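# Stack the desk carton onto the coffee-table carton stack

## Task

Take the carton that sits on the desk and set it centred on the top of the carton stack on the coffee table, rotated to match the orientation of the cartons already there. It must rest there by itself, not held up by the robot; open the gripper and withdraw so that neither the arm nor the hand is near the stack or anywhere over it. The robot must not topple or be left leaning, or the task fails.

## Robot and tools

ROBOT. A Hello Robot Stretch 3: a two-wheeled base (0.33 m long, 0.34 m wide), a lift that rides up a vertical mast, and a single telescoping arm that reaches out to the robot's RIGHT side. The base cannot drive sideways, so to shift the gripper forward or back you drive the base. Turning in place pivots about the point between the drive wheels, 0.05 m behind the front edge. With the arm pulled in and the wrist folded over the base, a turn sweeps a 0.28 m radius; an unfolded, level wrist pokes past that circle.

FRAMES. Base frame: origin on the floor midway between the wheels, x forward, y left, z up. hand_pose is reported in this frame, at the point where closed fingertips meet; with all wrist joints at zero its x axis points up, its y axis back along the arm toward the mast, and its z axis toward the rear. Odometry frame = the base frame at the start of the scene; base_odometry counts wheel rotation only, so wheel slip shows up as travel. Heading is positive to the left, -3.142 to 3.142.

execute_actions. Argument actions: a list holding one action or none (an empty list just reports state and images). An action may contain:
- base: exactly one of {"translate_m": d}, a straight drive of d metres relative to where the base was last reported, positive forward, -1 to 1; or {"rotate_rad": d}, a turn in place relative to the current heading, positive counter-clockwise (left), -3.2 to 3.2.
- joints: an object of absolute targets keyed by joint name (not offsets): lift_m 0 to 1.1 (arm height on the mast, metres); arm_m 0 to 0.52 (extension, metres); wrist_yaw_rad -1.345 to 4.42 (0 = along the arm, positive swings toward the front, 3.0 = folded over the base); wrist_pitch_rad -1.57 to 0.451 (0 level, negative tips the fingers down); wrist_roll_rad -2.911 to 2.911 (0 = fingers side by side and level); gripper_m -0.089 to 0.179 (larger = wider; the real fingertip gap is smaller than this by about 0.007 when nearly shut and 0.025 when fully open, and is zero below 0.007); head_pan_rad -3.953 to 1.73 (0 forward, positive left, -1.57 looks along the arm); head_tilt_rad -1.53 to 0.419 (0 level, negative down). Done tolerances: ±0.004 for lift, arm, gripper; ±0.02 for yaw, roll, head; ±0.05 for pitch.
- contact_limits: optional, only key arm_m, a motor_effort percentage 1 to 100 at which the arm stops (contact_stop); it also caps holding force until the next action. Too low a value halts at once; values over the maximum are trimmed.
Base and joint motions in one action start together. Anything you omit may still be driving toward its earlier target. Unknown keys or out-of-range numbers reject the call and nothing moves. Argument cameras: a list of head_camera, nav_camera, wrist_camera or all; omitted, null or ["all"] gives every camera, [] gives none. Once a result reports a stop, later motion, wait and finished_scene calls in the same reply are skipped.

wait: seconds (0 to 10); commands nothing and returns the same report as an empty action.
zoom_image: camera (head_camera, nav_camera or wrist_camera) and region [x0, y0, x1, y1] in pixels from the top-left of that camera's most recent full image, no bigger than 504 by 504.
finished_scene: scene, the integer number of the current scene; it closes the scene permanently after the last command has been held, and reports success.

RESULTS. base_status and joint_status tell how each commanded motion ended: done, off_target (stopped short, may still push), contact_stop, time_out, torque_fault. After the last three the target is dropped; a lift or arm that hit something goes slack until commanded again, and a slack lift can sag under load or be pushed up when fingers close on a surface. on_its_own covers uncommanded joints; "held at" is the held target, not the position. motor_effort is percent of maximum, positive toward larger joint values, with the peak of the last action in brackets; it carries fixed bias and noise. Positive wheel effort pushes forward. lidar_m: 12 distances from the base origin, 30-degree sectors starting straight ahead and going counter-clockwise (4th left, 7th behind, 10th right), scan plane 0.17 m up, range 0.15 to 12 m, "-" = nothing; it sees table legs, not tops, misses glass and the robot, and parts of sectors 5, 6, 9, 10 can be blocked by the robot. wrist_depth_mm and head_depth_mm: 7x7 grids of median depth in mm (45-1000 and 280-4000), "-" = no reading; the head grid matches the sideways-sent image. base_tilt is in degrees, forward and right positive; turned_by_wheels and turned_by_imu give the turn since the previous result.

SPEED. Fast base motion (0.30 m/s, 1.9 rad/s) needs lift_m under 0.30, arm_m under 0.03 and wrist_yaw_rad over 2.54; otherwise 0.10 m/s and 0.63 rad/s.

GRIPPING. Command gripper_m below the carton width to hold it (lower squeezes harder; the stall guard may weaken an overly hard squeeze, so resend a different value to regrip). To let go, command at least 0.02 more than where the fingers met the object. Readings and done do not prove a grasp; check the cameras.

CAUTIONS. Fold or unfold the wrist only with lift_m 0.32-0.95, wrist_pitch_rad -0.4 and roll near 0; once folded the lift may go down to 0.25. With yaw below -0.4 keep pitch at -0.5 or lower. Pushing on something rigid with the gripper higher than about 0.45 m can tip the robot before the contact stop; raising the contact limit makes this worse, and repeated pushes after a stop are riskier. Do not drive while the gripper is pushing or snagged on something fixed. If the base snags or leans, reverse the last move in small steps, pull the gripper free, and drop the lift to about 0.2 if still tipped. Wrist, head and base have no contact stop; sustained strain makes a wrist servo go limp for 10 s. Avoid dropping, slamming or hard-pushing the cartons, and knocking the stack. Loose objects may occasionally get nudged by something else. The robot holds its last command while you are composing a reply.

Each tool is called after ">>>" as name(argument=value, ...) on one line, values as JSON.

## Session

>>> execute_actions(actions=[])

Scene clock: 0.00 s.
base_odometry: x=+0.000 y=+0.000 heading=+0.000 (m, m, rad; odometry frame)
turned_by_wheels: +0.000 (rad since the last result)
turned_by_imu: +0.000 (rad since the last result)
base_tilt: forward=-1.6 right=+0.2 (deg)
lidar_m: 1.35 1.84 1.88 1.50 1.49 1.59 1.91 1.41 1.94 2.05 1.98 1.70
head_depth_mm: 1893 2825 3269 3229 3278 3092 2148 / 1896 2880 3308 3316 3255 2946 1736 / 1898 2836 3118 3194 3190 1607 1573 / 1900 2874 3024 3055 3026 2953 1562 / 1896 2806 2919 2870 2919 2893 1488 / 1811 2708 2759 2782 2757 2792 1486 / 1738 2654 2655 2681 2695 2656 2133
base_status: not commanded
joint_positions: lift_m=+0.582 arm_m=+0.001 wrist_yaw_rad=+3.084 wrist_pitch_rad=-0.380 wrist_roll_rad=-0.004 gripper_m=+0.037 head_pan_rad=-0.017 head_tilt_rad=+0.000
joint_status: not commanded
motor_effort: left_wheel=+1 right_wheel=-1 lift_m=+38 arm_m=-1 wrist_yaw_rad=+0 wrist_pitch_rad=+10 wrist_roll_rad=+0 gripper_m=+0 head_pan_rad=+1 head_tilt_rad=+2 (%)
hand_pose: x=-0.0080 y=+0.0832 z=+0.6035 quat_wxyz=(+0.154, +0.696, +0.114, +0.692) (m; base frame)
wrist_depth_mm: - - - - - - - / - - - - - - - / - - - - - - - / - - - - - - - / - - - - - - 971 / 852 853 853 820 795 810 818 / 744 728 711 717 725 714 705
pictures: head_camera (sideways: a quarter turn clockwise sets it upright), nav_camera (sideways: a quarter turn counterclockwise sets it upright), wrist_camera
Images, in order (width x height): head_camera 896x504, nav_camera 672x504, wrist_camera 644x364.

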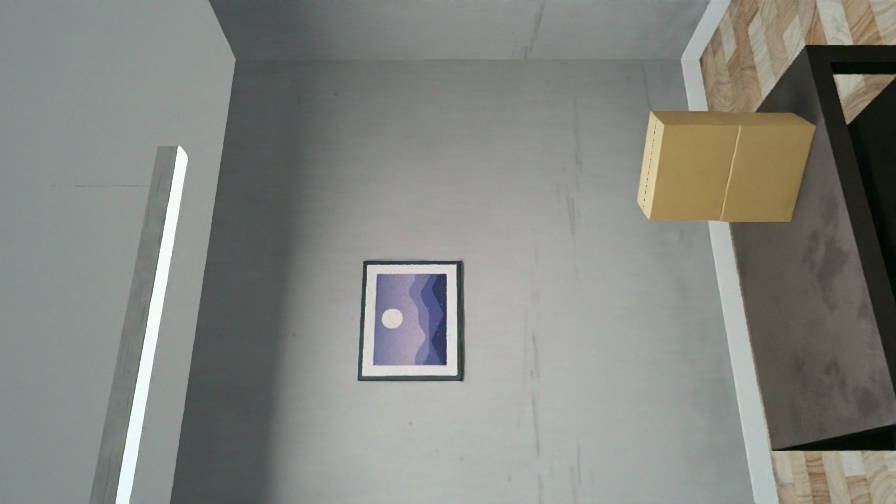

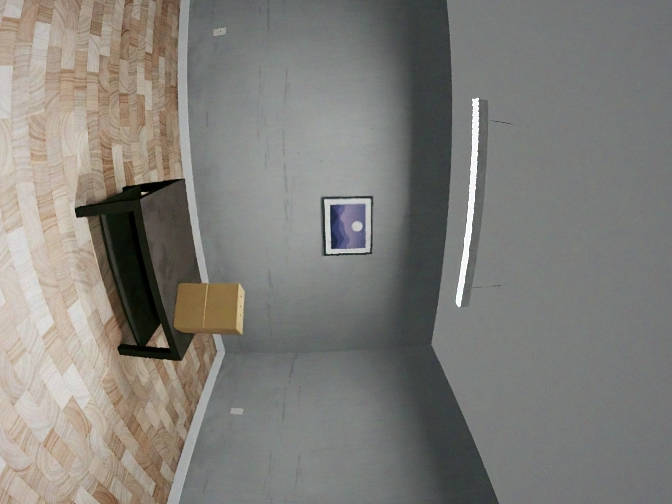

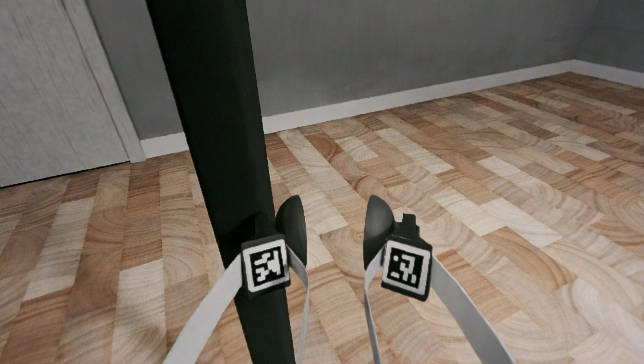

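>>> execute_actions(actions=[{"joints":{"head_pan_rad":-1.6,"head_tilt_rad":-0.5}}], cameras=["head_camera","nav_camera"])

>>> execute_actions(actions=[{"joints":{"head_pan_rad":1.6,"head_tilt_rad":-0.5}}], cameras=["head_camera","nav_camera"])

Scene clock: 2.40 s.
base_odometry: x=+0.000 y=+0.000 heading=+0.000 (m, m, rad; odometry frame)
turned_by_wheels: +0.000 (rad since the last result)
turned_by_imu: -0.001 (rad since the last result)
base_tilt: forward=-1.5 right=+0.0 (deg)
lidar_m: 1.35 1.84 1.88 1.50 1.49 1.60 1.91 1.40 1.94 2.05 1.98 1.70
head_depth_mm: 2350 2535 2640 2694 1992 1586 1310 / 2241 2463 2699 2712 1990 1585 1308 / 2164 2386 2598 2683 1988 1579 1316 / 2077 2232 2442 2609 1997 1586 1315 / 2008 2134 2271 2388 1994 1591 1312 / 1933 2051 2190 2353 2015 1578 1317 / 1845 1962 2130 2276 2000 1588 1311
base_status: not commanded
joint_positions: lift_m=+0.582 arm_m=+0.001 wrist_yaw_rad=+3.084 wrist_pitch_rad=-0.380 wrist_roll_rad=-0.004 gripper_m=+0.037 head_pan_rad=-1.593 head_tilt_rad=-0.493
joint_status: all done
motor_effort: left_wheel=+1(1) right_wheel=-1(1) lift_m=+38(38) arm_m=-1(1) wrist_yaw_rad=+1(0) wrist_pitch_rad=+10(10) wrist_roll_rad=+0(0) gripper_m=+0(0) head_pan_rad=-3(40) head_tilt_rad=-3(29) (%)
hand_pose: x=-0.0080 y=+0.0832 z=+0.6035 quat_wxyz=(+0.154, +0.696, +0.114, +0.692) (m; base frame)
wrist_depth_mm: - - - - - - - / - - - - - - - / - - - - - - - / - - - - - - - / - - - - - - 969 / 861 844 867 838 790 816 828 / 714 734 711 722 713 701 707
pictures: head_camera (sideways: a quarter turn clockwise sets it upright), nav_camera (sideways: a quarter turn counterclockwise sets it upright)
Images, in order (width x height): head_camera 896x504, nav_camera 672x504.

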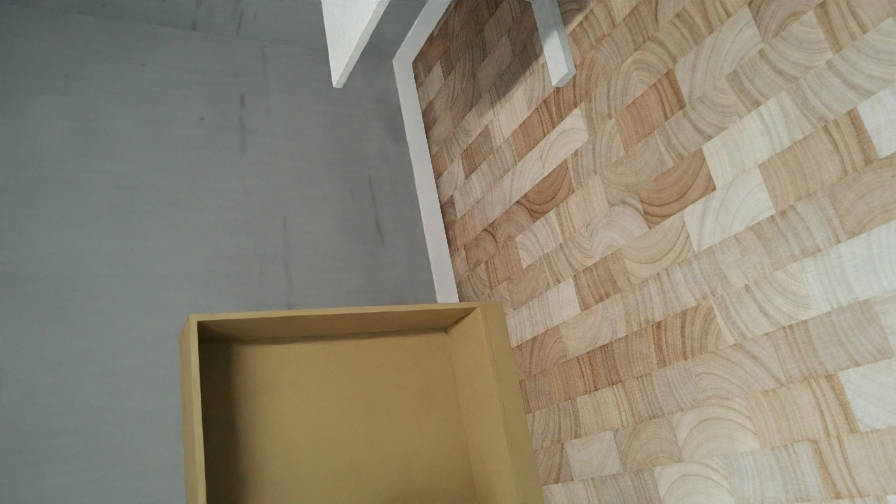

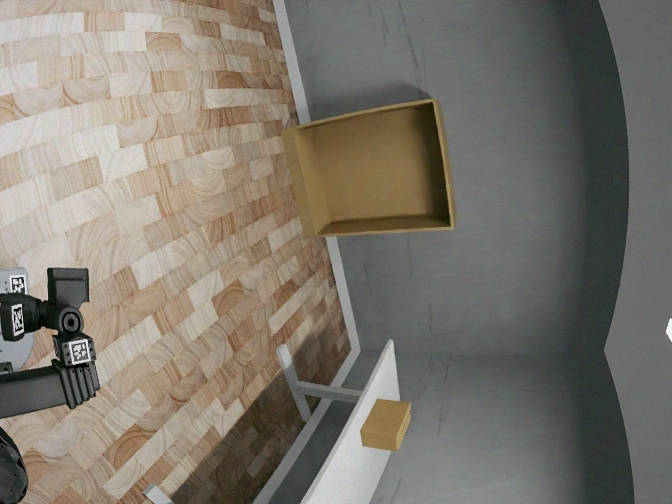

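Scene clock: 4.50 s.
base_odometry: x=+0.000 y=+0.000 heading=+0.000 (m, m, rad; odometry frame)
turned_by_wheels: +0.000 (rad since the last result)
turned_by_imu: +0.000 (rad since the last result)
base_tilt: forward=-1.6 right=+0.1 (deg)
lidar_m: 1.35 1.85 1.88 1.50 1.49 1.60 1.91 1.40 1.94 2.05 1.98 1.70
head_depth_mm: 1471 1619 1785 2020 2009 1582 1302 / 1420 1545 1694 1895 1990 1593 1307 / 1365 1507 1633 1817 1922 1583 1312 / 1327 1429 1581 1738 1893 1579 1311 / 1283 1392 1524 1678 1820 1585 1309 / 1237 1342 1471 1603 1763 1582 1307 / 1207 1299 1405 1535 1686 1630 1337
base_status: not commanded
joint_positions: lift_m=+0.582 arm_m=+0.001 wrist_yaw_rad=+3.084 wrist_pitch_rad=-0.380 wrist_roll_rad=-0.004 gripper_m=+0.037 head_pan_rad=+1.593 head_tilt_rad=-0.494
joint_status: all done
motor_effort: left_wheel=+1(1) right_wheel=+0(1) lift_m=+38(38) arm_m=-1(1) wrist_yaw_rad=-1(0) wrist_pitch_rad=+10(10) wrist_roll_rad=+0(0) gripper_m=+1(1) head_pan_rad=+4(42) head_tilt_rad=-3(2) (%)
hand_pose: x=-0.0080 y=+0.0832 z=+0.6035 quat_wxyz=(+0.154, +0.696, +0.114, +0.692) (m; base frame)
wrist_depth_mm: - - - - - - - / - - - - - - - / - - - - - - - / - - - - - - - / - - - - - - 961 / 858 852 855 828 797 823 807 / 720 719 704 730 710 717 703
pictures: head_camera (sideways: a quarter turn clockwise sets it upright), nav_camera (sideways: a quarter turn counterclockwise sets it upright)
Images, in order (width x height): head_camera 896x504, nav_camera 672x504.

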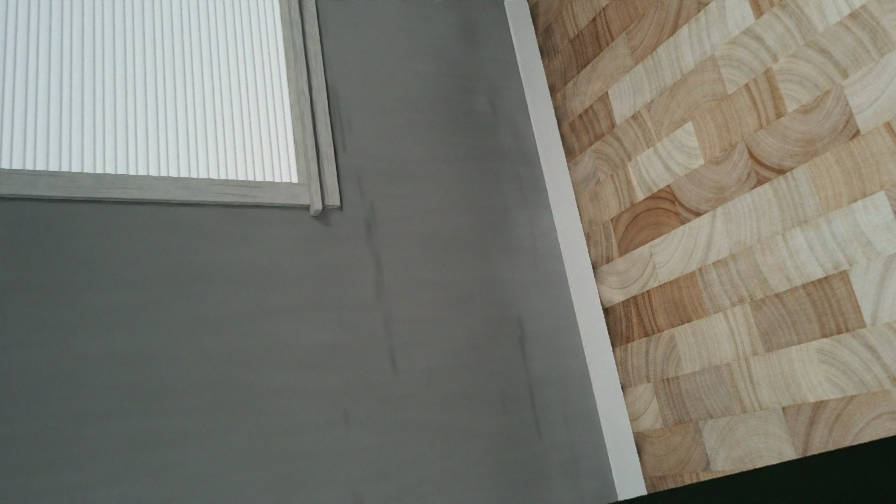

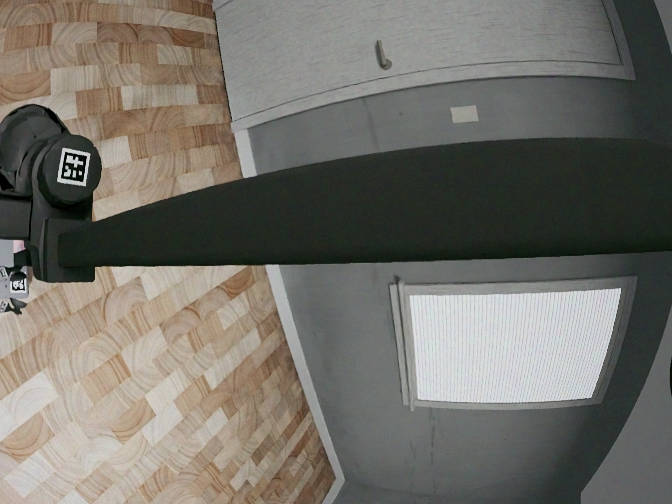

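>>> execute_actions(actions=[{"joints":{"head_pan_rad":-2.5,"head_tilt_rad":-0.4}}], cameras=["head_camera","nav_camera"])

>>> execute_actions(actions=[{"joints":{"head_pan_rad":-0.35,"head_tilt_rad":-0.5}}], cameras=["head_camera","nav_camera"])

Scene clock: 7.97 s.
base_odometry: x=+0.000 y=+0.000 heading=+0.000 (m, m, rad; odometry frame)
turned_by_wheels: +0.000 (rad since the last result)
turned_by_imu: -0.001 (rad since the last result)
base_tilt: forward=-1.6 right=+0.1 (deg)
lidar_m: 1.35 1.85 1.88 1.50 1.49 1.59 1.91 1.41 1.93 2.05 1.98 1.70
head_depth_mm: 1538 1652 1751 1859 2021 1722 1396 / 1592 1691 1819 1456 1980 1662 1390 / 1622 1734 1862 1470 2165 1709 1390 / 1657 1795 1941 1462 2176 1712 1388 / 1725 1847 1943 1454 2227 1711 1396 / 1774 1907 2014 1553 2221 1709 1393 / 1812 1958 2081 1467 2243 1729 1395
base_status: not commanded
joint_positions: lift_m=+0.582 arm_m=+0.001 wrist_yaw_rad=+3.084 wrist_pitch_rad=-0.380 wrist_roll_rad=-0.004 gripper_m=+0.037 head_pan_rad=-2.493 head_tilt_rad=-0.409
joint_status: all done
motor_effort: left_wheel=+1(1) right_wheel=-1(1) lift_m=+38(38) arm_m=-1(1) wrist_yaw_rad=+0(0) wrist_pitch_rad=+10(10) wrist_roll_rad=+0(0) gripper_m=+0(0) head_pan_rad=-3(41) head_tilt_rad=+4(13) (%)
hand_pose: x=-0.0080 y=+0.0832 z=+0.6035 quat_wxyz=(+0.154, +0.696, +0.114, +0.692) (m; base frame)
wrist_depth_mm: - - - - - - - / - - - - - - - / - - - - - - - / - - - - - - - / - - - - - - 993 / 851 847 864 838 797 840 835 / 736 734 707 712 713 720 692
pictures: head_camera (sideways: a quarter turn clockwise sets it upright), nav_camera (sideways: a quarter turn counterclockwise sets it upright)
Images, in order (width x height): head_camera 896x504, nav_camera 672x504.

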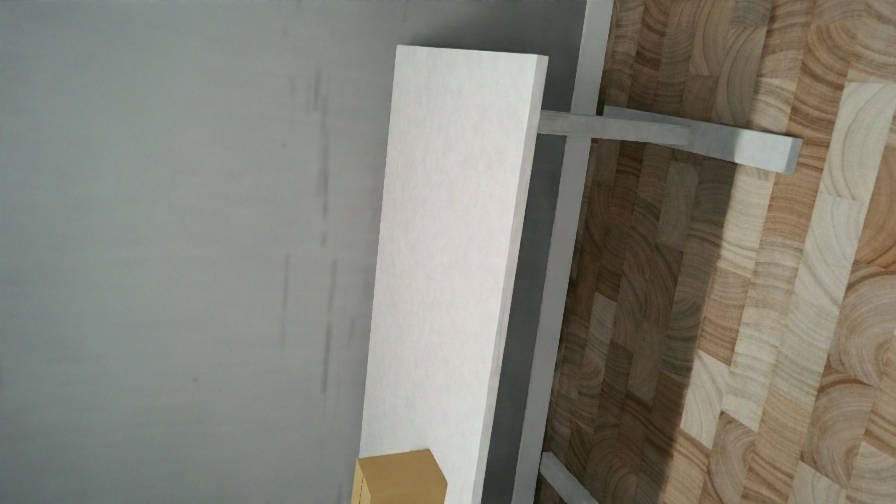

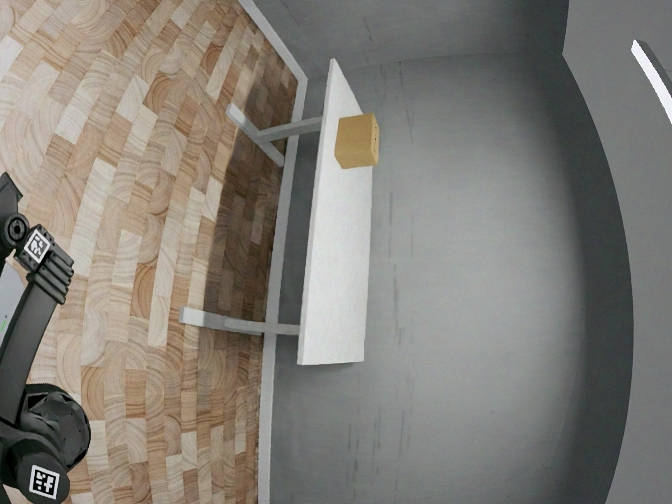

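Scene clock: 9.57 s.
base_odometry: x=+0.000 y=+0.000 heading=+0.000 (m, m, rad; odometry frame)
turned_by_wheels: +0.000 (rad since the last result)
turned_by_imu: +0.000 (rad since the last result)
base_tilt: forward=-1.6 right=-0.1 (deg)
lidar_m: 1.36 1.84 1.88 1.50 1.49 1.59 1.91 1.41 1.93 2.05 1.98 1.70
head_depth_mm: 2162 2327 2487 2571 2015 1587 1311 / 2405 2517 2773 2739 1999 1583 1302 / 2595 2802 3015 2704 1980 1585 1307 / 2861 3123 3387 2732 1996 1583 1299 / 3040 3205 3477 1949 2012 1590 1305 / 2788 2998 1682 1733 1915 1580 1308 / 2601 2781 2886 1793 1800 1588 1312
base_status: not commanded
joint_positions: lift_m=+0.582 arm_m=+0.001 wrist_yaw_rad=+3.084 wrist_pitch_rad=-0.380 wrist_roll_rad=-0.004 gripper_m=+0.037 head_pan_rad=-0.357 head_tilt_rad=-0.494
joint_status: all done
motor_effort: left_wheel=+1(1) right_wheel=-1(0) lift_m=+39(38) arm_m=-1(1) wrist_yaw_rad=+0(2) wrist_pitch_rad=+10(10) wrist_roll_rad=+0(0) gripper_m=+0(0) head_pan_rad=+4(41) head_tilt_rad=-4(11) (%)
hand_pose: x=-0.0080 y=+0.0832 z=+0.6035 quat_wxyz=(+0.154, +0.696, +0.114, +0.692) (m; base frame)
wrist_depth_mm: - - - - - - - / - - - - - - - / - - - - - - - / - - - - - - - / - - - - - - 975 / 842 843 859 835 790 846 825 / 740 725 705 715 726 714 713
pictures: head_camera (sideways: a quarter turn clockwise sets it upright), nav_camera (sideways: a quarter turn counterclockwise sets it upright)
Images, in order (width x height): head_camera 896x504, nav_camera 672x504.

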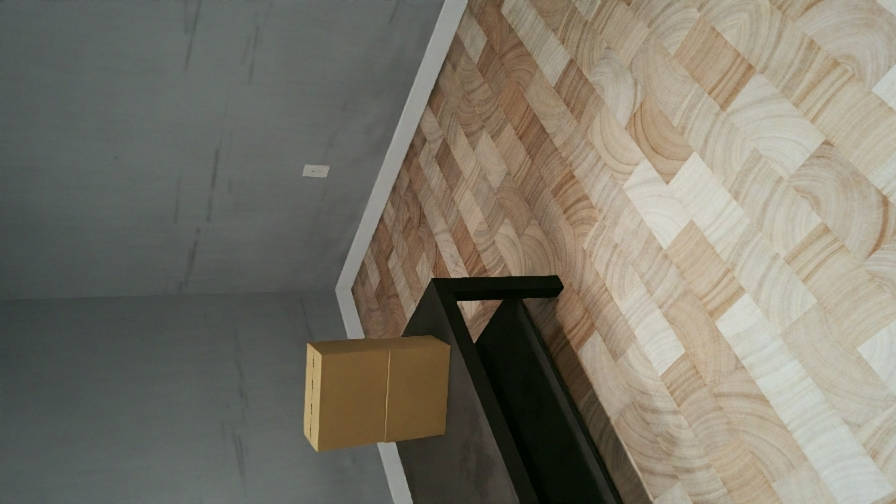

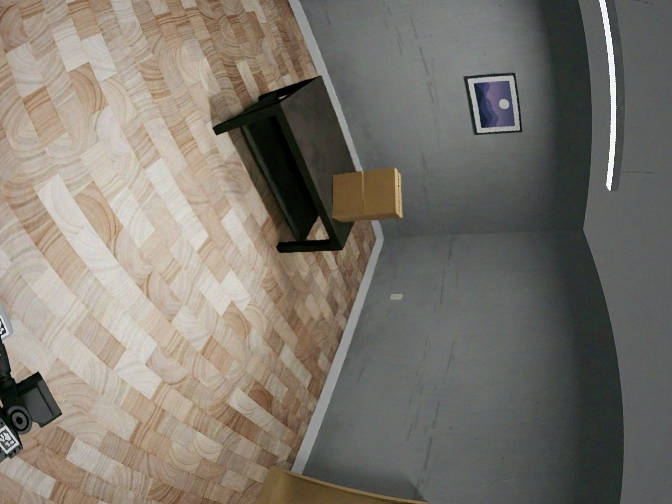

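>>> zoom_image(camera="head_camera", region=[280,300,480,480])

>>> execute_actions(actions=[{"joints":{"head_pan_rad":-2.2,"head_tilt_rad":-0.35}}], cameras=["head_camera"])

Region (280, 300, 480, 480) of head_camera's 896x504 image, scaled by 2.520, with more detail than that image has; it fills the top 454 rows of this view, and the rest is white.

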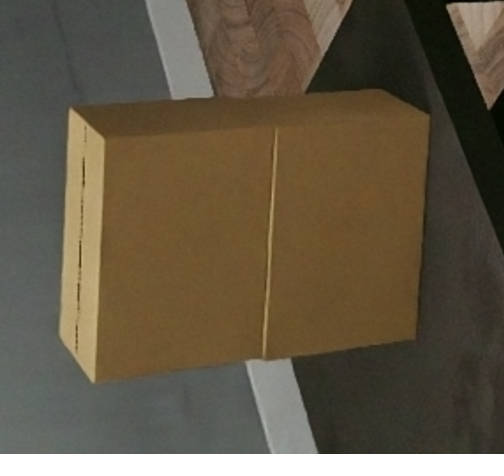

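Scene clock: 12.20 s.
base_odometry: x=+0.000 y=+0.000 heading=+0.000 (m, m, rad; odometry frame)
turned_by_wheels: +0.000 (rad since the last result)
turned_by_imu: -0.001 (rad since the last result)
base_tilt: forward=-1.6 right=+0.0 (deg)
lidar_m: 1.35 1.85 1.88 1.50 1.49 1.59 1.91 1.40 1.94 2.05 1.99 1.70
head_depth_mm: 1641 1715 1808 1649 1277 1824 1452 / 1715 1813 1931 1648 2119 1794 1455 / 1808 1925 2050 1644 2275 1821 1450 / 1952 2061 2194 1540 2408 1794 1450 / 2041 2190 2319 1581 2234 1834 1449 / 2237 2369 2566 2555 2431 1839 1452 / 2352 2525 2699 2780 2452 1813 1441
base_status: not commanded
joint_positions: lift_m=+0.582 arm_m=+0.001 wrist_yaw_rad=+3.084 wrist_pitch_rad=-0.380 wrist_roll_rad=-0.004 gripper_m=+0.037 head_pan_rad=-2.193 head_tilt_rad=-0.359
joint_status: all done
motor_effort: left_wheel=+1(1) right_wheel=+0(1) lift_m=+38(38) arm_m=+0(1) wrist_yaw_rad=+0(0) wrist_pitch_rad=+10(10) wrist_roll_rad=+0(0) gripper_m=+0(0) head_pan_rad=-3(41) head_tilt_rad=+4(16) (%)
hand_pose: x=-0.0080 y=+0.0832 z=+0.6035 quat_wxyz=(+0.154, +0.696, +0.114, +0.692) (m; base frame)
wrist_depth_mm: - - - - - - - / - - - - - - - / - - - - - - - / - - - - - - - / - - - - - - 966 / 856 862 836 838 773 819 830 / 733 731 713 716 717 708 708
pictures: head_camera (sideways: a quarter turn clockwise sets it upright)
Images, in order (width x height): head_camera 896x504.

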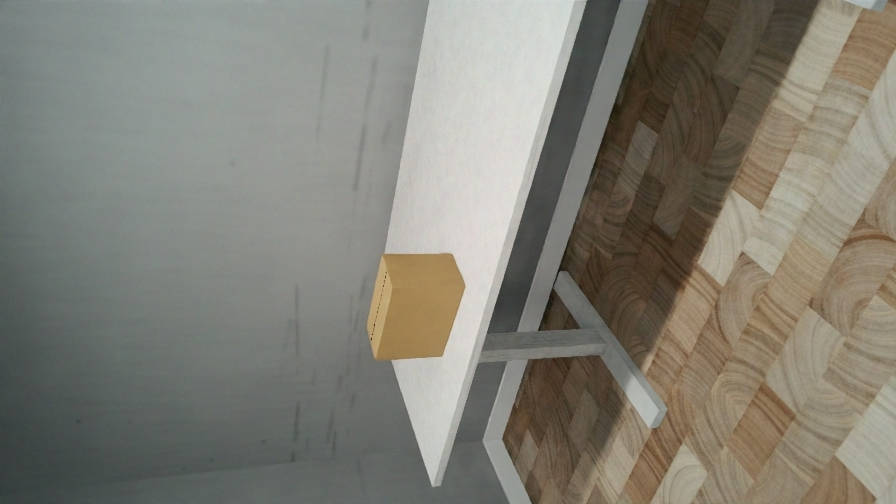

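>>> execute_actions(actions=[{"base":{"rotate_rad":0.88},"joints":{"lift_m":0.8,"wrist_yaw_rad":1.57,"gripper_m":0.179,"head_pan_rad":-1.0,"head_tilt_rad":-0.6}}], cameras=[])

>>> execute_actions(actions=[{"base":{"translate_m":-0.79},"joints":{"wrist_pitch_rad":0.0}}], cameras=[])

>>> execute_actions(actions=[{"base":{"rotate_rad":-2.1}}])

Scene clock: 18.83 s.
base_odometry: x=+0.000 y=+0.000 heading=+0.880 (m, m, rad; odometry frame)
turned_by_wheels: +0.880 (rad since the last result)
turned_by_imu: +0.870 (rad since the last result)
base_tilt: forward=-1.5 right=+0.0 (deg)
lidar_m: 2.19 1.56 1.48 1.51 1.98 1.40 1.94 1.95 1.98 2.34 1.69 1.35
head_depth_mm: 2650 2824 2955 2313 1805 1457 1228 / 2996 3231 3211 2288 1781 1475 1240 / 2885 3246 1889 2054 1780 1460 1234 / 2749 2986 1708 2029 1772 1464 1210 / 2662 2860 2104 1830 1795 1449 1240 / 2531 2742 2878 1728 1736 1458 1241 / 2406 2596 2777 1713 1728 1463 1233
base_status: done
joint_positions: lift_m=+0.800 arm_m=+0.001 wrist_yaw_rad=+1.573 wrist_pitch_rad=-0.381 wrist_roll_rad=-0.004 gripper_m=+0.179 head_pan_rad=-1.007 head_tilt_rad=-0.592
joint_status: all done
motor_effort: left_wheel=-2(6) right_wheel=+2(5) lift_m=+46(48) arm_m=-1(1) wrist_yaw_rad=-2(2) wrist_pitch_rad=+10(10) wrist_roll_rad=+0(0) gripper_m=+0(100) head_pan_rad=+4(41) head_tilt_rad=-4(20) (%)
hand_pose: x=+0.2075 y=-0.1451 z=+0.8207 quat_wxyz=(+0.586, +0.585, -0.394, +0.398) (m; base frame)
wrist_depth_mm: - - - - - - - / - - - - - - - / - - - - - - - / - - - - - - - / - - - - - - - / - - - - - - - / 968 937 946 955 931 932 893
pictures: none
No camera images: the call's "cameras" was empty. Leave "cameras" out to get every camera's image.

Scene clock: 28.17 s.
base_odometry: x=-0.504 y=-0.609 heading=+0.880 (m, m, rad; odometry frame)
turned_by_wheels: +0.000 (rad since the last result)
turned_by_imu: -0.006 (rad since the last result)
base_tilt: forward=-1.6 right=-0.1 (deg)
lidar_m: 2.74 1.95 1.84 1.77 0.75 1.19 1.23 1.19 1.60 1.82 2.15 2.03
head_depth_mm: 2205 2343 2507 2271 1780 1462 1235 / 2491 2687 2824 2284 1780 1455 1237 / 2849 3086 3111 2286 1785 1465 1265 / 3321 3643 3235 2303 1784 1455 1230 / 3308 3578 3252 2310 1796 1464 1234 / 3145 3389 2402 2291 1789 1464 1238 / 2973 2056 2124 2237 1789 1456 1233
base_status: done
joint_positions: lift_m=+0.800 arm_m=+0.001 wrist_yaw_rad=+1.573 wrist_pitch_rad=-0.024 wrist_roll_rad=-0.004 gripper_m=+0.179 head_pan_rad=-1.007 head_tilt_rad=-0.592
joint_status: all done
motor_effort: left_wheel=-1(8) right_wheel=+2(3) lift_m=+46(47) arm_m=-2(1) wrist_yaw_rad=-2(2) wrist_pitch_rad=+14(14) wrist_roll_rad=+0(0) gripper_m=+0(0) head_pan_rad=+3(3) head_tilt_rad=-3(3) (%)
hand_pose: x=+0.2342 y=-0.1450 z=+0.9083 quat_wxyz=(+0.507, +0.505, -0.492, +0.496) (m; base frame)
wrist_depth_mm: - - - - - - - / - - - - - - - / - - - - - - - / - - - - - - - / - - - - - - - / - - - - - - - / - - - - - - -
pictures: none
No camera images: the call's "cameras" was empty. Leave "cameras" out to get every camera's image.

Scene clock: 32.43 s.
base_odometry: x=-0.504 y=-0.609 heading=-1.220 (m, m, rad; odometry frame)
turned_by_wheels: -2.100 (rad since the last result)
turned_by_imu: -2.082 (rad since the last result)
base_tilt: forward=-1.5 right=+0.1 (deg)
lidar_m: 1.59 1.83 2.14 2.04 2.73 1.94 1.83 1.76 0.75 1.19 1.23 1.19
head_depth_mm: 994 1083 1183 1019 794 652 591 / 1047 1145 1243 1021 798 651 1178 / 1099 1200 1295 1028 798 650 1242 / 1162 1283 1361 1027 798 685 1240 / 1231 1363 1428 951 794 1357 1239 / 1314 1469 1444 805 797 1474 1235 / 1394 1597 1682 865 853 1461 1232
base_status: done
joint_positions: lift_m=+0.800 arm_m=+0.001 wrist_yaw_rad=+1.573 wrist_pitch_rad=-0.023 wrist_roll_rad=-0.004 gripper_m=+0.179 head_pan_rad=-1.007 head_tilt_rad=-0.592
joint_status: not commanded
motor_effort: left_wheel=+4(8) right_wheel=-3(5) lift_m=+46(47) arm_m=-1(1) wrist_yaw_rad=-1(1) wrist_pitch_rad=+14(14) wrist_roll_rad=+0(0) gripper_m=+1(0) head_pan_rad=+3(3) head_tilt_rad=-3(4) (%)
hand_pose: x=+0.2342 y=-0.1451 z=+0.9084 quat_wxyz=(+0.507, +0.505, -0.492, +0.496) (m; base frame)
wrist_depth_mm: - - - - - - - / - - - - - - - / - - - - - - - / - - - - - 602 439 / - - - - - 601 457 / - - - - - 460 456 / - - - - - - 323
pictures: head_camera (sideways: a quarter turn clockwise sets it upright), nav_camera (sideways: a quarter turn counterclockwise sets it upright), wrist_camera
Images, in order (width x height): head_camera 896x504, nav_camera 672x504, wrist_camera 644x364.

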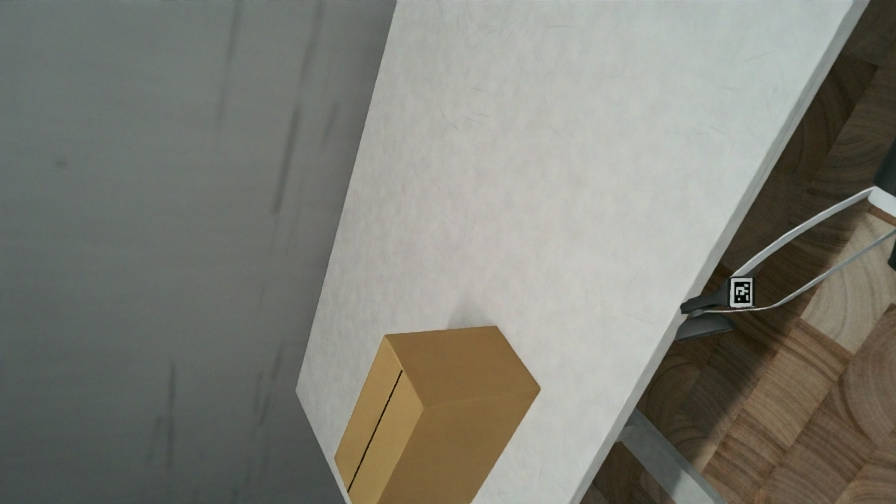

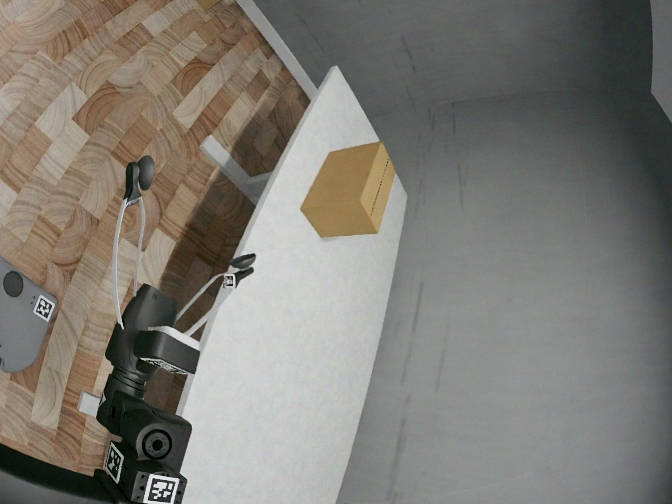

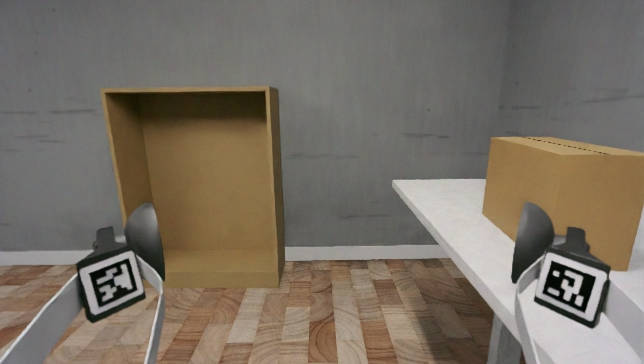

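>>> execute_actions(actions=[{"joints":{"lift_m":0.82,"arm_m":0.40,"wrist_pitch_rad":0.03,"head_pan_rad":-1.2,"head_tilt_rad":-0.7}}])

Scene clock: 37.60 s.
base_odometry: x=-0.504 y=-0.609 heading=-1.220 (m, m, rad; odometry frame)
turned_by_wheels: +0.000 (rad since the last result)
turned_by_imu: -0.001 (rad since the last result)
base_tilt: forward=-1.6 right=+0.0 (deg)
lidar_m: 1.59 1.82 2.14 2.03 2.74 1.95 1.83 1.76 0.75 1.19 1.23 1.19
head_depth_mm: 971 1075 1155 835 721 606 1179 / 1000 1120 1173 834 722 636 1191 / 1034 1161 1215 894 723 650 1188 / 1072 1207 1165 861 722 1305 1173 / 1120 1255 1159 891 723 1343 1179 / 1158 1310 1164 890 745 1373 1188 / 1200 1359 1162 821 763 1371 1180
base_status: not commanded
joint_positions: lift_m=+0.820 arm_m=+0.400 wrist_yaw_rad=+1.571 wrist_pitch_rad=+0.007 wrist_roll_rad=-0.004 gripper_m=+0.179 head_pan_rad=-1.193 head_tilt_rad=-0.691
joint_status: all done
motor_effort: left_wheel=+4(4) right_wheel=-3(3) lift_m=+46(49) arm_m=+5(5) wrist_yaw_rad=-1(1) wrist_pitch_rad=+14(15) wrist_roll_rad=+0(0) gripper_m=+0(0) head_pan_rad=-3(21) head_tilt_rad=-4(14) (%)
hand_pose: x=+0.2350 y=-0.5444 z=+0.9362 quat_wxyz=(+0.499, +0.497, -0.500, +0.503) (m; base frame)
wrist_depth_mm: - - - - - - 713 / - - - - - - 714 / - - - - - - 699 / - - - 460 - - 705 / - - - 464 723 707 680 / - - 577 470 495 500 524 / - - 392 388 382 383 365
pictures: head_camera (sideways: a quarter turn clockwise sets it upright), nav_camera (sideways: a quarter turn counterclockwise sets it upright), wrist_camera
Images, in order (width x height): head_camera 896x504, nav_camera 672x504, wrist_camera 644x364.

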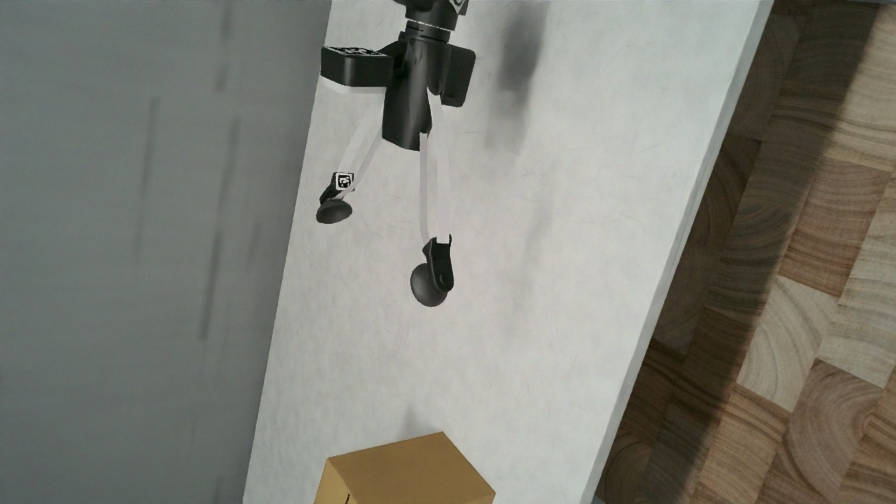

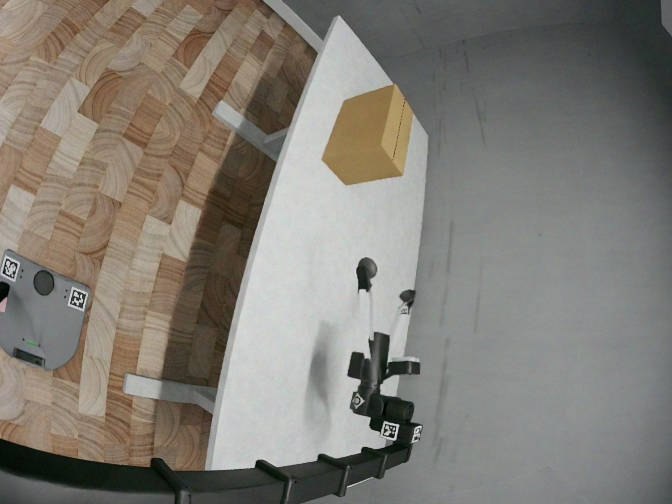

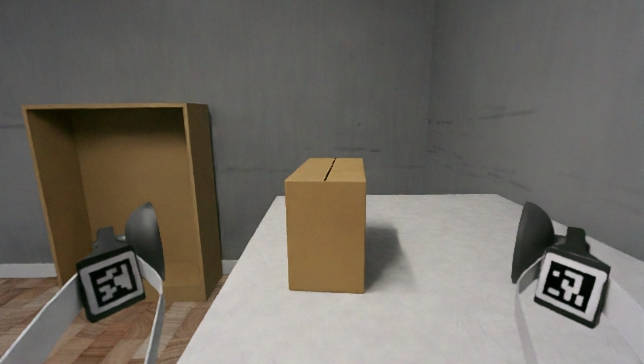

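>>> execute_actions(actions=[{"base":{"translate_m":0.22},"joints":{"lift_m":0.78,"arm_m":0.38,"wrist_yaw_rad":1.48,"head_pan_rad":-0.9}}])

Scene clock: 42.23 s.
base_odometry: x=-0.428 y=-0.815 heading=-1.220 (m, m, rad; odometry frame)
turned_by_wheels: +0.000 (rad since the last result)
turned_by_imu: -0.001 (rad since the last result)
base_tilt: forward=-1.5 right=+0.0 (deg)
lidar_m: 1.38 1.63 2.31 2.07 3.04 2.18 2.05 1.76 0.85 1.18 1.05 1.02
head_depth_mm: 1030 1133 1166 887 723 608 1193 / 1100 1213 1162 887 722 652 1185 / 1170 1304 1160 688 721 1313 1185 / 1257 1404 796 741 743 1367 1179 / 1358 1519 1114 832 789 1365 1180 / 1469 1681 1163 894 1590 1369 1182 / 1594 1817 1996 956 1628 1371 1186
base_status: done
joint_positions: lift_m=+0.780 arm_m=+0.380 wrist_yaw_rad=+1.483 wrist_pitch_rad=+0.007 wrist_roll_rad=-0.004 gripper_m=+0.179 head_pan_rad=-0.907 head_tilt_rad=-0.691
joint_status: all done
motor_effort: left_wheel=+4(11) right_wheel=-3(5) lift_m=+30(43) arm_m=-6(5) wrist_yaw_rad=-3(2) wrist_pitch_rad=+14(14) wrist_roll_rad=+0(0) gripper_m=+0(0) head_pan_rad=+4(27) head_tilt_rad=-4(4) (%)
hand_pose: x=+0.2341 y=-0.5478 z=+0.8967 quat_wxyz=(+0.521, +0.475, -0.522, +0.480) (m; base frame)
wrist_depth_mm: - - - - - 902 644 / - - - - - 914 638 / - - - - - 929 648 / - - - 255 - 886 657 / - - 532 232 578 609 604 / - - 389 241 426 424 446 / - - 306 251 328 325 310
pictures: head_camera (sideways: a quarter turn clockwise sets it upright), nav_camera (sideways: a quarter turn counterclockwise sets it upright), wrist_camera
Images, in order (width x height): head_camera 896x504, nav_camera 672x504, wrist_camera 644x364.

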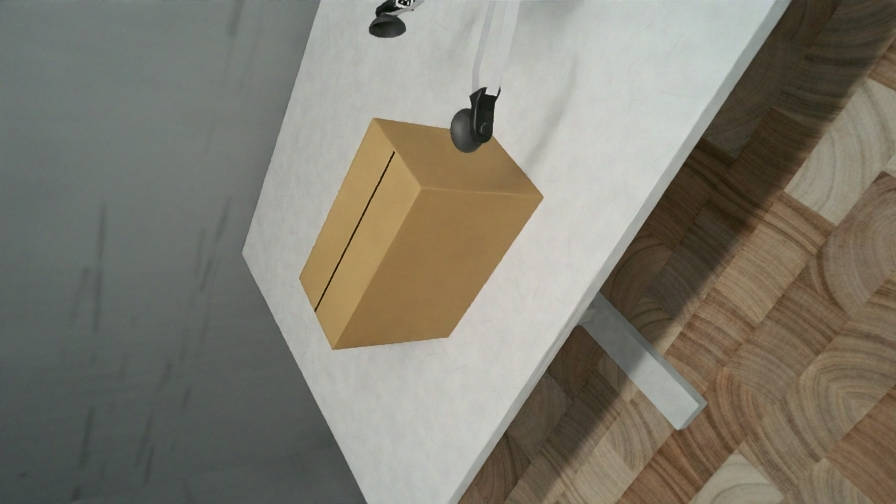

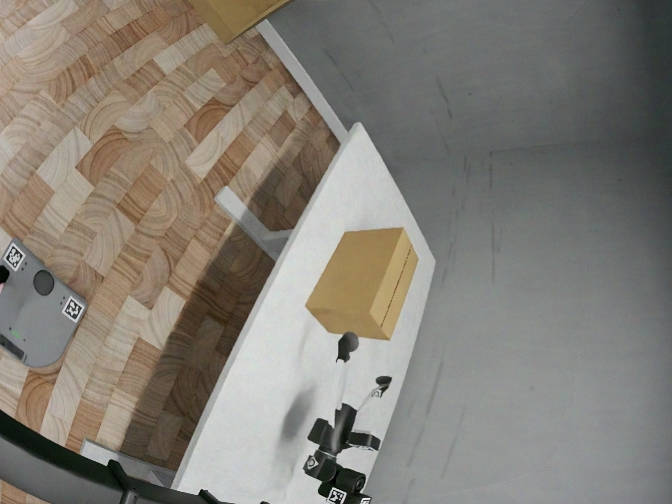

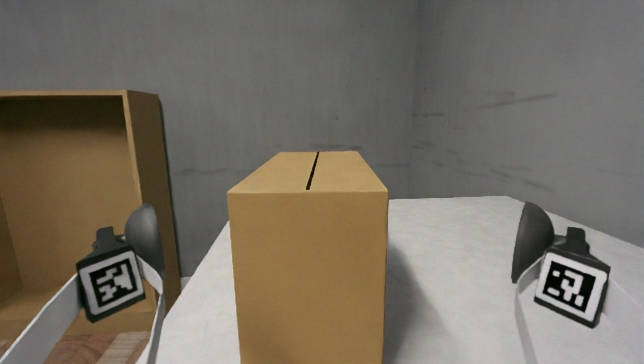

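>>> execute_actions(actions=[{"joints":{"lift_m":0.725,"arm_m":0.372}}], cameras=[])

>>> execute_actions(actions=[{"base":{"translate_m":0.16}}])

Scene clock: 44.87 s.
base_odometry: x=-0.428 y=-0.815 heading=-1.220 (m, m, rad; odometry frame)
turned_by_wheels: +0.000 (rad since the last result)
turned_by_imu: -0.001 (rad since the last result)
base_tilt: forward=-1.6 right=+0.0 (deg)
lidar_m: 1.38 1.64 2.30 2.07 3.04 2.18 2.05 1.75 0.84 1.18 1.05 1.02
head_depth_mm: 1034 1129 1161 878 704 607 1182 / 1100 1204 1161 863 703 649 1184 / 1174 1304 1162 688 722 1312 1189 / 1251 1398 795 743 744 1371 1177 / 1359 1528 1159 837 784 1366 1178 / 1459 1671 1160 891 1580 1369 1183 / 1586 1838 1990 957 1628 1366 1183
base_status: not commanded
joint_positions: lift_m=+0.725 arm_m=+0.372 wrist_yaw_rad=+1.483 wrist_pitch_rad=+0.007 wrist_roll_rad=-0.004 gripper_m=+0.179 head_pan_rad=-0.907 head_tilt_rad=-0.691
joint_status: all done
motor_effort: left_wheel=+4(4) right_wheel=-3(3) lift_m=+30(29) arm_m=-6(7) wrist_yaw_rad=-2(2) wrist_pitch_rad=+14(14) wrist_roll_rad=+0(0) gripper_m=+0(0) head_pan_rad=+3(4) head_tilt_rad=-4(4) (%)
hand_pose: x=+0.2341 y=-0.5399 z=+0.8418 quat_wxyz=(+0.521, +0.475, -0.522, +0.480) (m; base frame)
wrist_depth_mm: - - - - - 914 654 / - - - - - 911 652 / - - - 219 - 932 663 / - - - 224 709 803 642 / - - 410 233 431 465 500 / - 334 313 244 309 328 344 / - 267 251 248 248 252 238
pictures: none
No camera images: the call's "cameras" was empty. Leave "cameras" out to get every camera's image.

Scene clock: 47.60 s.
base_odometry: x=-0.373 y=-0.966 heading=-1.220 (m, m, rad; odometry frame)
turned_by_wheels: +0.000 (rad since the last result)
turned_by_imu: +0.000 (rad since the last result)
base_tilt: forward=-1.6 right=+0.0 (deg)
lidar_m: 1.22 1.51 2.09 2.07 2.12 2.34 2.21 1.74 0.94 1.18 0.91 1.60
head_depth_mm: 1025 1127 1159 652 703 607 1178 / 1088 1207 1164 632 685 635 1185 / 1158 1293 1155 678 719 1319 1186 / 1247 1399 1161 769 742 1374 1182 / 1342 1516 1657 893 788 1344 1192 / 1454 1668 1931 892 1597 1378 1188 / 1545 1702 1889 1830 1628 1363 1185
base_status: done
joint_positions: lift_m=+0.725 arm_m=+0.372 wrist_yaw_rad=+1.483 wrist_pitch_rad=+0.007 wrist_roll_rad=-0.004 gripper_m=+0.179 head_pan_rad=-0.907 head_tilt_rad=-0.691
joint_status: not commanded
motor_effort: left_wheel=+3(10) right_wheel=-3(3) lift_m=+30(30) arm_m=-6(6) wrist_yaw_rad=-2(2) wrist_pitch_rad=+14(14) wrist_roll_rad=+0(0) gripper_m=+0(0) head_pan_rad=+4(4) head_tilt_rad=-4(4) (%)
hand_pose: x=+0.2340 y=-0.5400 z=+0.8418 quat_wxyz=(+0.521, +0.475, -0.522, +0.480) (m; base frame)
wrist_depth_mm: - - - - - 920 643 / - - - - - 918 652 / - - 95 94 94 93 654 / - - 97 97 96 96 627 / - 103 101 101 100 99 499 / - 106 105 104 104 103 346 / - 256 109 108 108 108 240
pictures: head_camera (sideways: a quarter turn clockwise sets it upright), nav_camera (sideways: a quarter turn counterclockwise sets it upright), wrist_camera
Images, in order (width x height): head_camera 896x504, nav_camera 672x504, wrist_camera 644x364.

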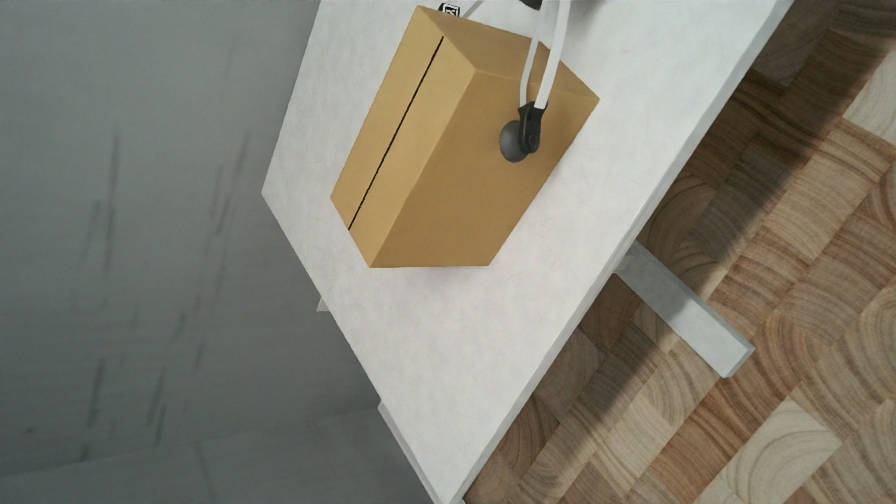

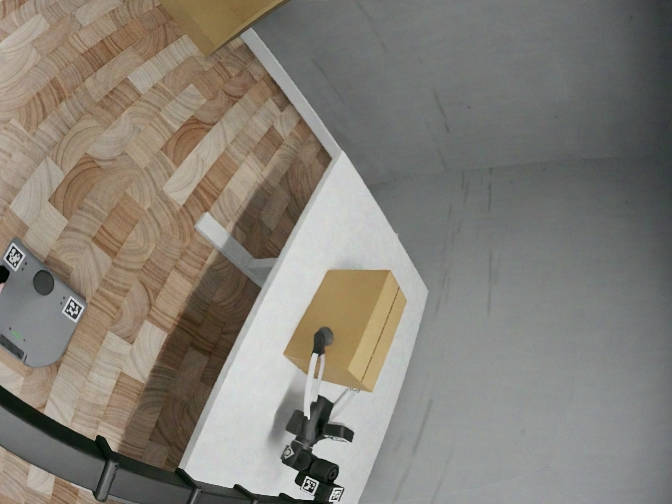

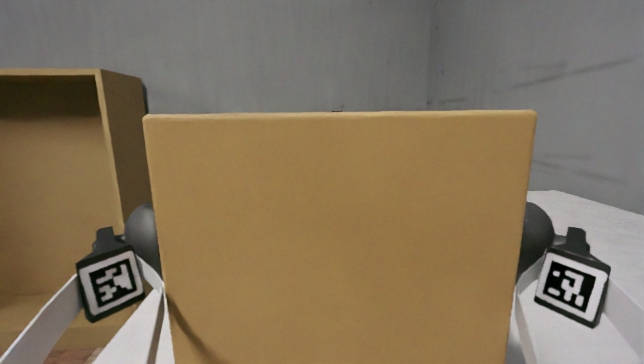

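>>> execute_actions(actions=[{"base":{"translate_m":0.025}}], cameras=[])

>>> execute_actions(actions=[{"joints":{"gripper_m":0.07}}], cameras=[])

>>> execute_actions(actions=[{"joints":{"lift_m":0.80}}])

Scene clock: 49.53 s.
base_odometry: x=-0.364 y=-0.989 heading=-1.220 (m, m, rad; odometry frame)
turned_by_wheels: +0.000 (rad since the last result)
turned_by_imu: +0.000 (rad since the last result)
base_tilt: forward=-1.6 right=+0.0 (deg)
lidar_m: 1.19 1.49 2.06 2.07 2.12 2.37 2.23 1.74 0.96 1.18 0.90 1.58
head_depth_mm: 1026 1134 1158 654 702 607 1178 / 1092 1207 1160 631 685 636 1189 / 1165 1296 1161 679 716 1307 1180 / 1241 1392 1157 765 741 1371 1184 / 1338 1520 1667 889 786 1326 1183 / 1468 1654 1918 891 1596 1371 1184 / 1515 1684 1839 1858 1635 1385 1179
base_status: done
joint_positions: lift_m=+0.725 arm_m=+0.372 wrist_yaw_rad=+1.483 wrist_pitch_rad=+0.007 wrist_roll_rad=-0.004 gripper_m=+0.179 head_pan_rad=-0.907 head_tilt_rad=-0.691
joint_status: not commanded
motor_effort: left_wheel=+4(9) right_wheel=-2(3) lift_m=+30(30) arm_m=-6(6) wrist_yaw_rad=-1(3) wrist_pitch_rad=+14(14) wrist_roll_rad=+0(0) gripper_m=+0(0) head_pan_rad=+4(4) head_tilt_rad=-4(4) (%)
hand_pose: x=+0.2341 y=-0.5400 z=+0.8418 quat_wxyz=(+0.521, +0.475, -0.522, +0.480) (m; base frame)
wrist_depth_mm: - - - - - 907 642 / - - - - - 913 655 / - - 95 94 93 93 660 / - - 97 97 96 96 628 / - 103 101 100 100 99 496 / - 106 105 104 104 103 346 / - 255 109 108 108 108 240
pictures: none
No camera images: the call's "cameras" was empty. Leave "cameras" out to get every camera's image.

Scene clock: 51.10 s.
base_odometry: x=-0.364 y=-0.989 heading=-1.220 (m, m, rad; odometry frame)
turned_by_wheels: +0.000 (rad since the last result)
turned_by_imu: +0.000 (rad since the last result)
base_tilt: forward=-1.6 right=+0.0 (deg)
lidar_m: 1.19 1.49 2.05 2.07 2.12 2.36 2.24 1.74 0.96 1.18 0.90 1.57
head_depth_mm: 1019 1122 1165 653 704 606 1184 / 1094 1196 1158 629 686 634 1180 / 1158 1291 1154 681 716 1308 1182 / 1245 1398 1165 765 744 1377 1185 / 1332 1523 1682 890 787 1332 1183 / 1456 1681 1943 891 1587 1373 1176 / 1526 1669 1839 1827 1630 1380 1188
base_status: not commanded
joint_positions: lift_m=+0.725 arm_m=+0.372 wrist_yaw_rad=+1.483 wrist_pitch_rad=+0.007 wrist_roll_rad=-0.004 gripper_m=+0.077 head_pan_rad=-0.907 head_tilt_rad=-0.691
joint_status: gripper_m off_target (ended at +0.077, target +0.070)
motor_effort: left_wheel=+4(4) right_wheel=-2(2) lift_m=+30(30) arm_m=-6(6) wrist_yaw_rad=-1(2) wrist_pitch_rad=+14(13) wrist_roll_rad=+0(0) gripper_m=-100(99) head_pan_rad=+4(4) head_tilt_rad=-4(4) (%)
hand_pose: x=+0.2341 y=-0.5400 z=+0.8418 quat_wxyz=(+0.521, +0.475, -0.522, +0.480) (m; base frame)
wrist_depth_mm: - - - - - 897 649 / - - - - - 905 644 / - - 95 94 94 93 648 / - - 98 97 96 96 633 / - 103 101 101 100 99 460 / - 107 105 104 104 103 344 / - 250 110 109 108 108 239
pictures: none
No camera images: the call's "cameras" was empty. Leave "cameras" out to get every camera's image.

Scene clock: 52.60 s.
base_odometry: x=-0.364 y=-0.989 heading=-1.220 (m, m, rad; odometry frame)
turned_by_wheels: +0.000 (rad since the last result)
turned_by_imu: +0.000 (rad since the last result)
base_tilt: forward=-1.6 right=+0.0 (deg)
lidar_m: 1.19 1.49 2.06 2.07 2.11 2.37 2.24 1.74 0.96 1.18 0.90 1.58
head_depth_mm: 1024 1123 1160 614 684 606 1181 / 1084 1212 1157 590 685 636 1175 / 1162 1286 1166 671 723 1314 1182 / 1251 1405 1164 771 740 1361 1185 / 1329 1517 1680 892 786 1339 1184 / 1451 1663 1959 892 1577 1366 1181 / 1523 1676 1832 1836 1628 1370 1185
base_status: not commanded
joint_positions: lift_m=+0.800 arm_m=+0.372 wrist_yaw_rad=+1.482 wrist_pitch_rad=+0.004 wrist_roll_rad=-0.004 gripper_m=+0.080 head_pan_rad=-0.907 head_tilt_rad=-0.691
joint_status: all done
on_its_own: gripper_m is held at +0.079, not at your +0.070, by its stall guard, which is still easing
motor_effort: left_wheel=+4(4) right_wheel=-3(3) lift_m=+47(50) arm_m=-6(6) wrist_yaw_rad=-1(2) wrist_pitch_rad=+16(16) wrist_roll_rad=+0(0) gripper_m=-19(99) head_pan_rad=+4(5) head_tilt_rad=-4(4) (%)
hand_pose: x=+0.2340 y=-0.5401 z=+0.9153 quat_wxyz=(+0.522, +0.475, -0.521, +0.479) (m; base frame)
wrist_depth_mm: - - - - - 901 638 / - - - - - 933 651 / - - 116 116 115 832 641 / - - 114 114 113 780 659 / - - 112 111 111 111 603 / - - 110 109 109 109 479 / - - 108 108 107 108 333
pictures: head_camera (sideways: a quarter turn clockwise sets it upright), nav_camera (sideways: a quarter turn counterclockwise sets it upright), wrist_camera
Images, in order (width x height): head_camera 896x504, nav_camera 672x504, wrist_camera 644x364.

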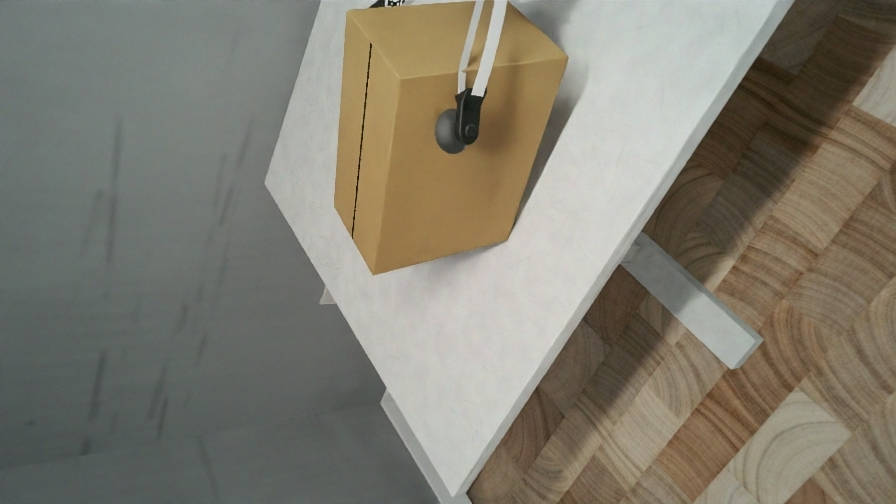

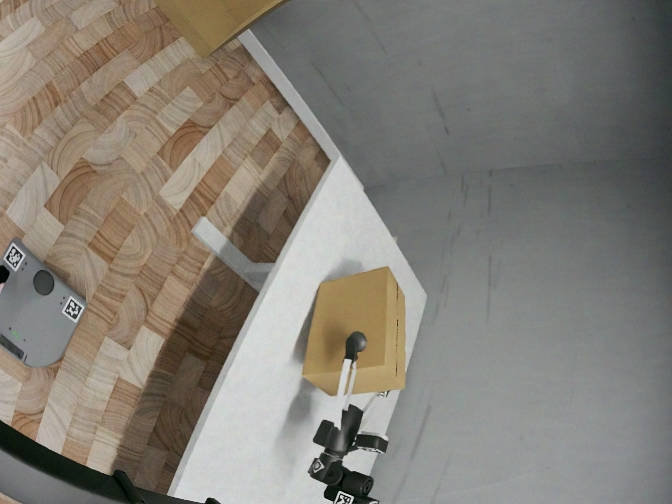

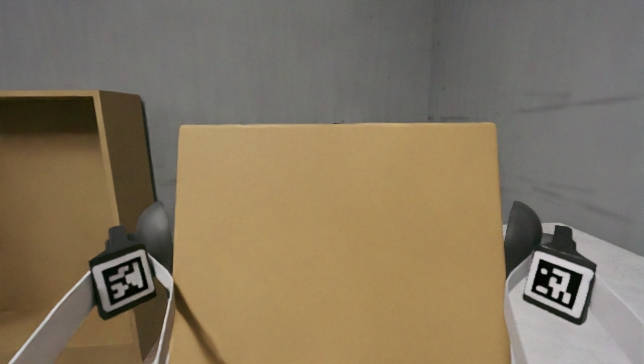

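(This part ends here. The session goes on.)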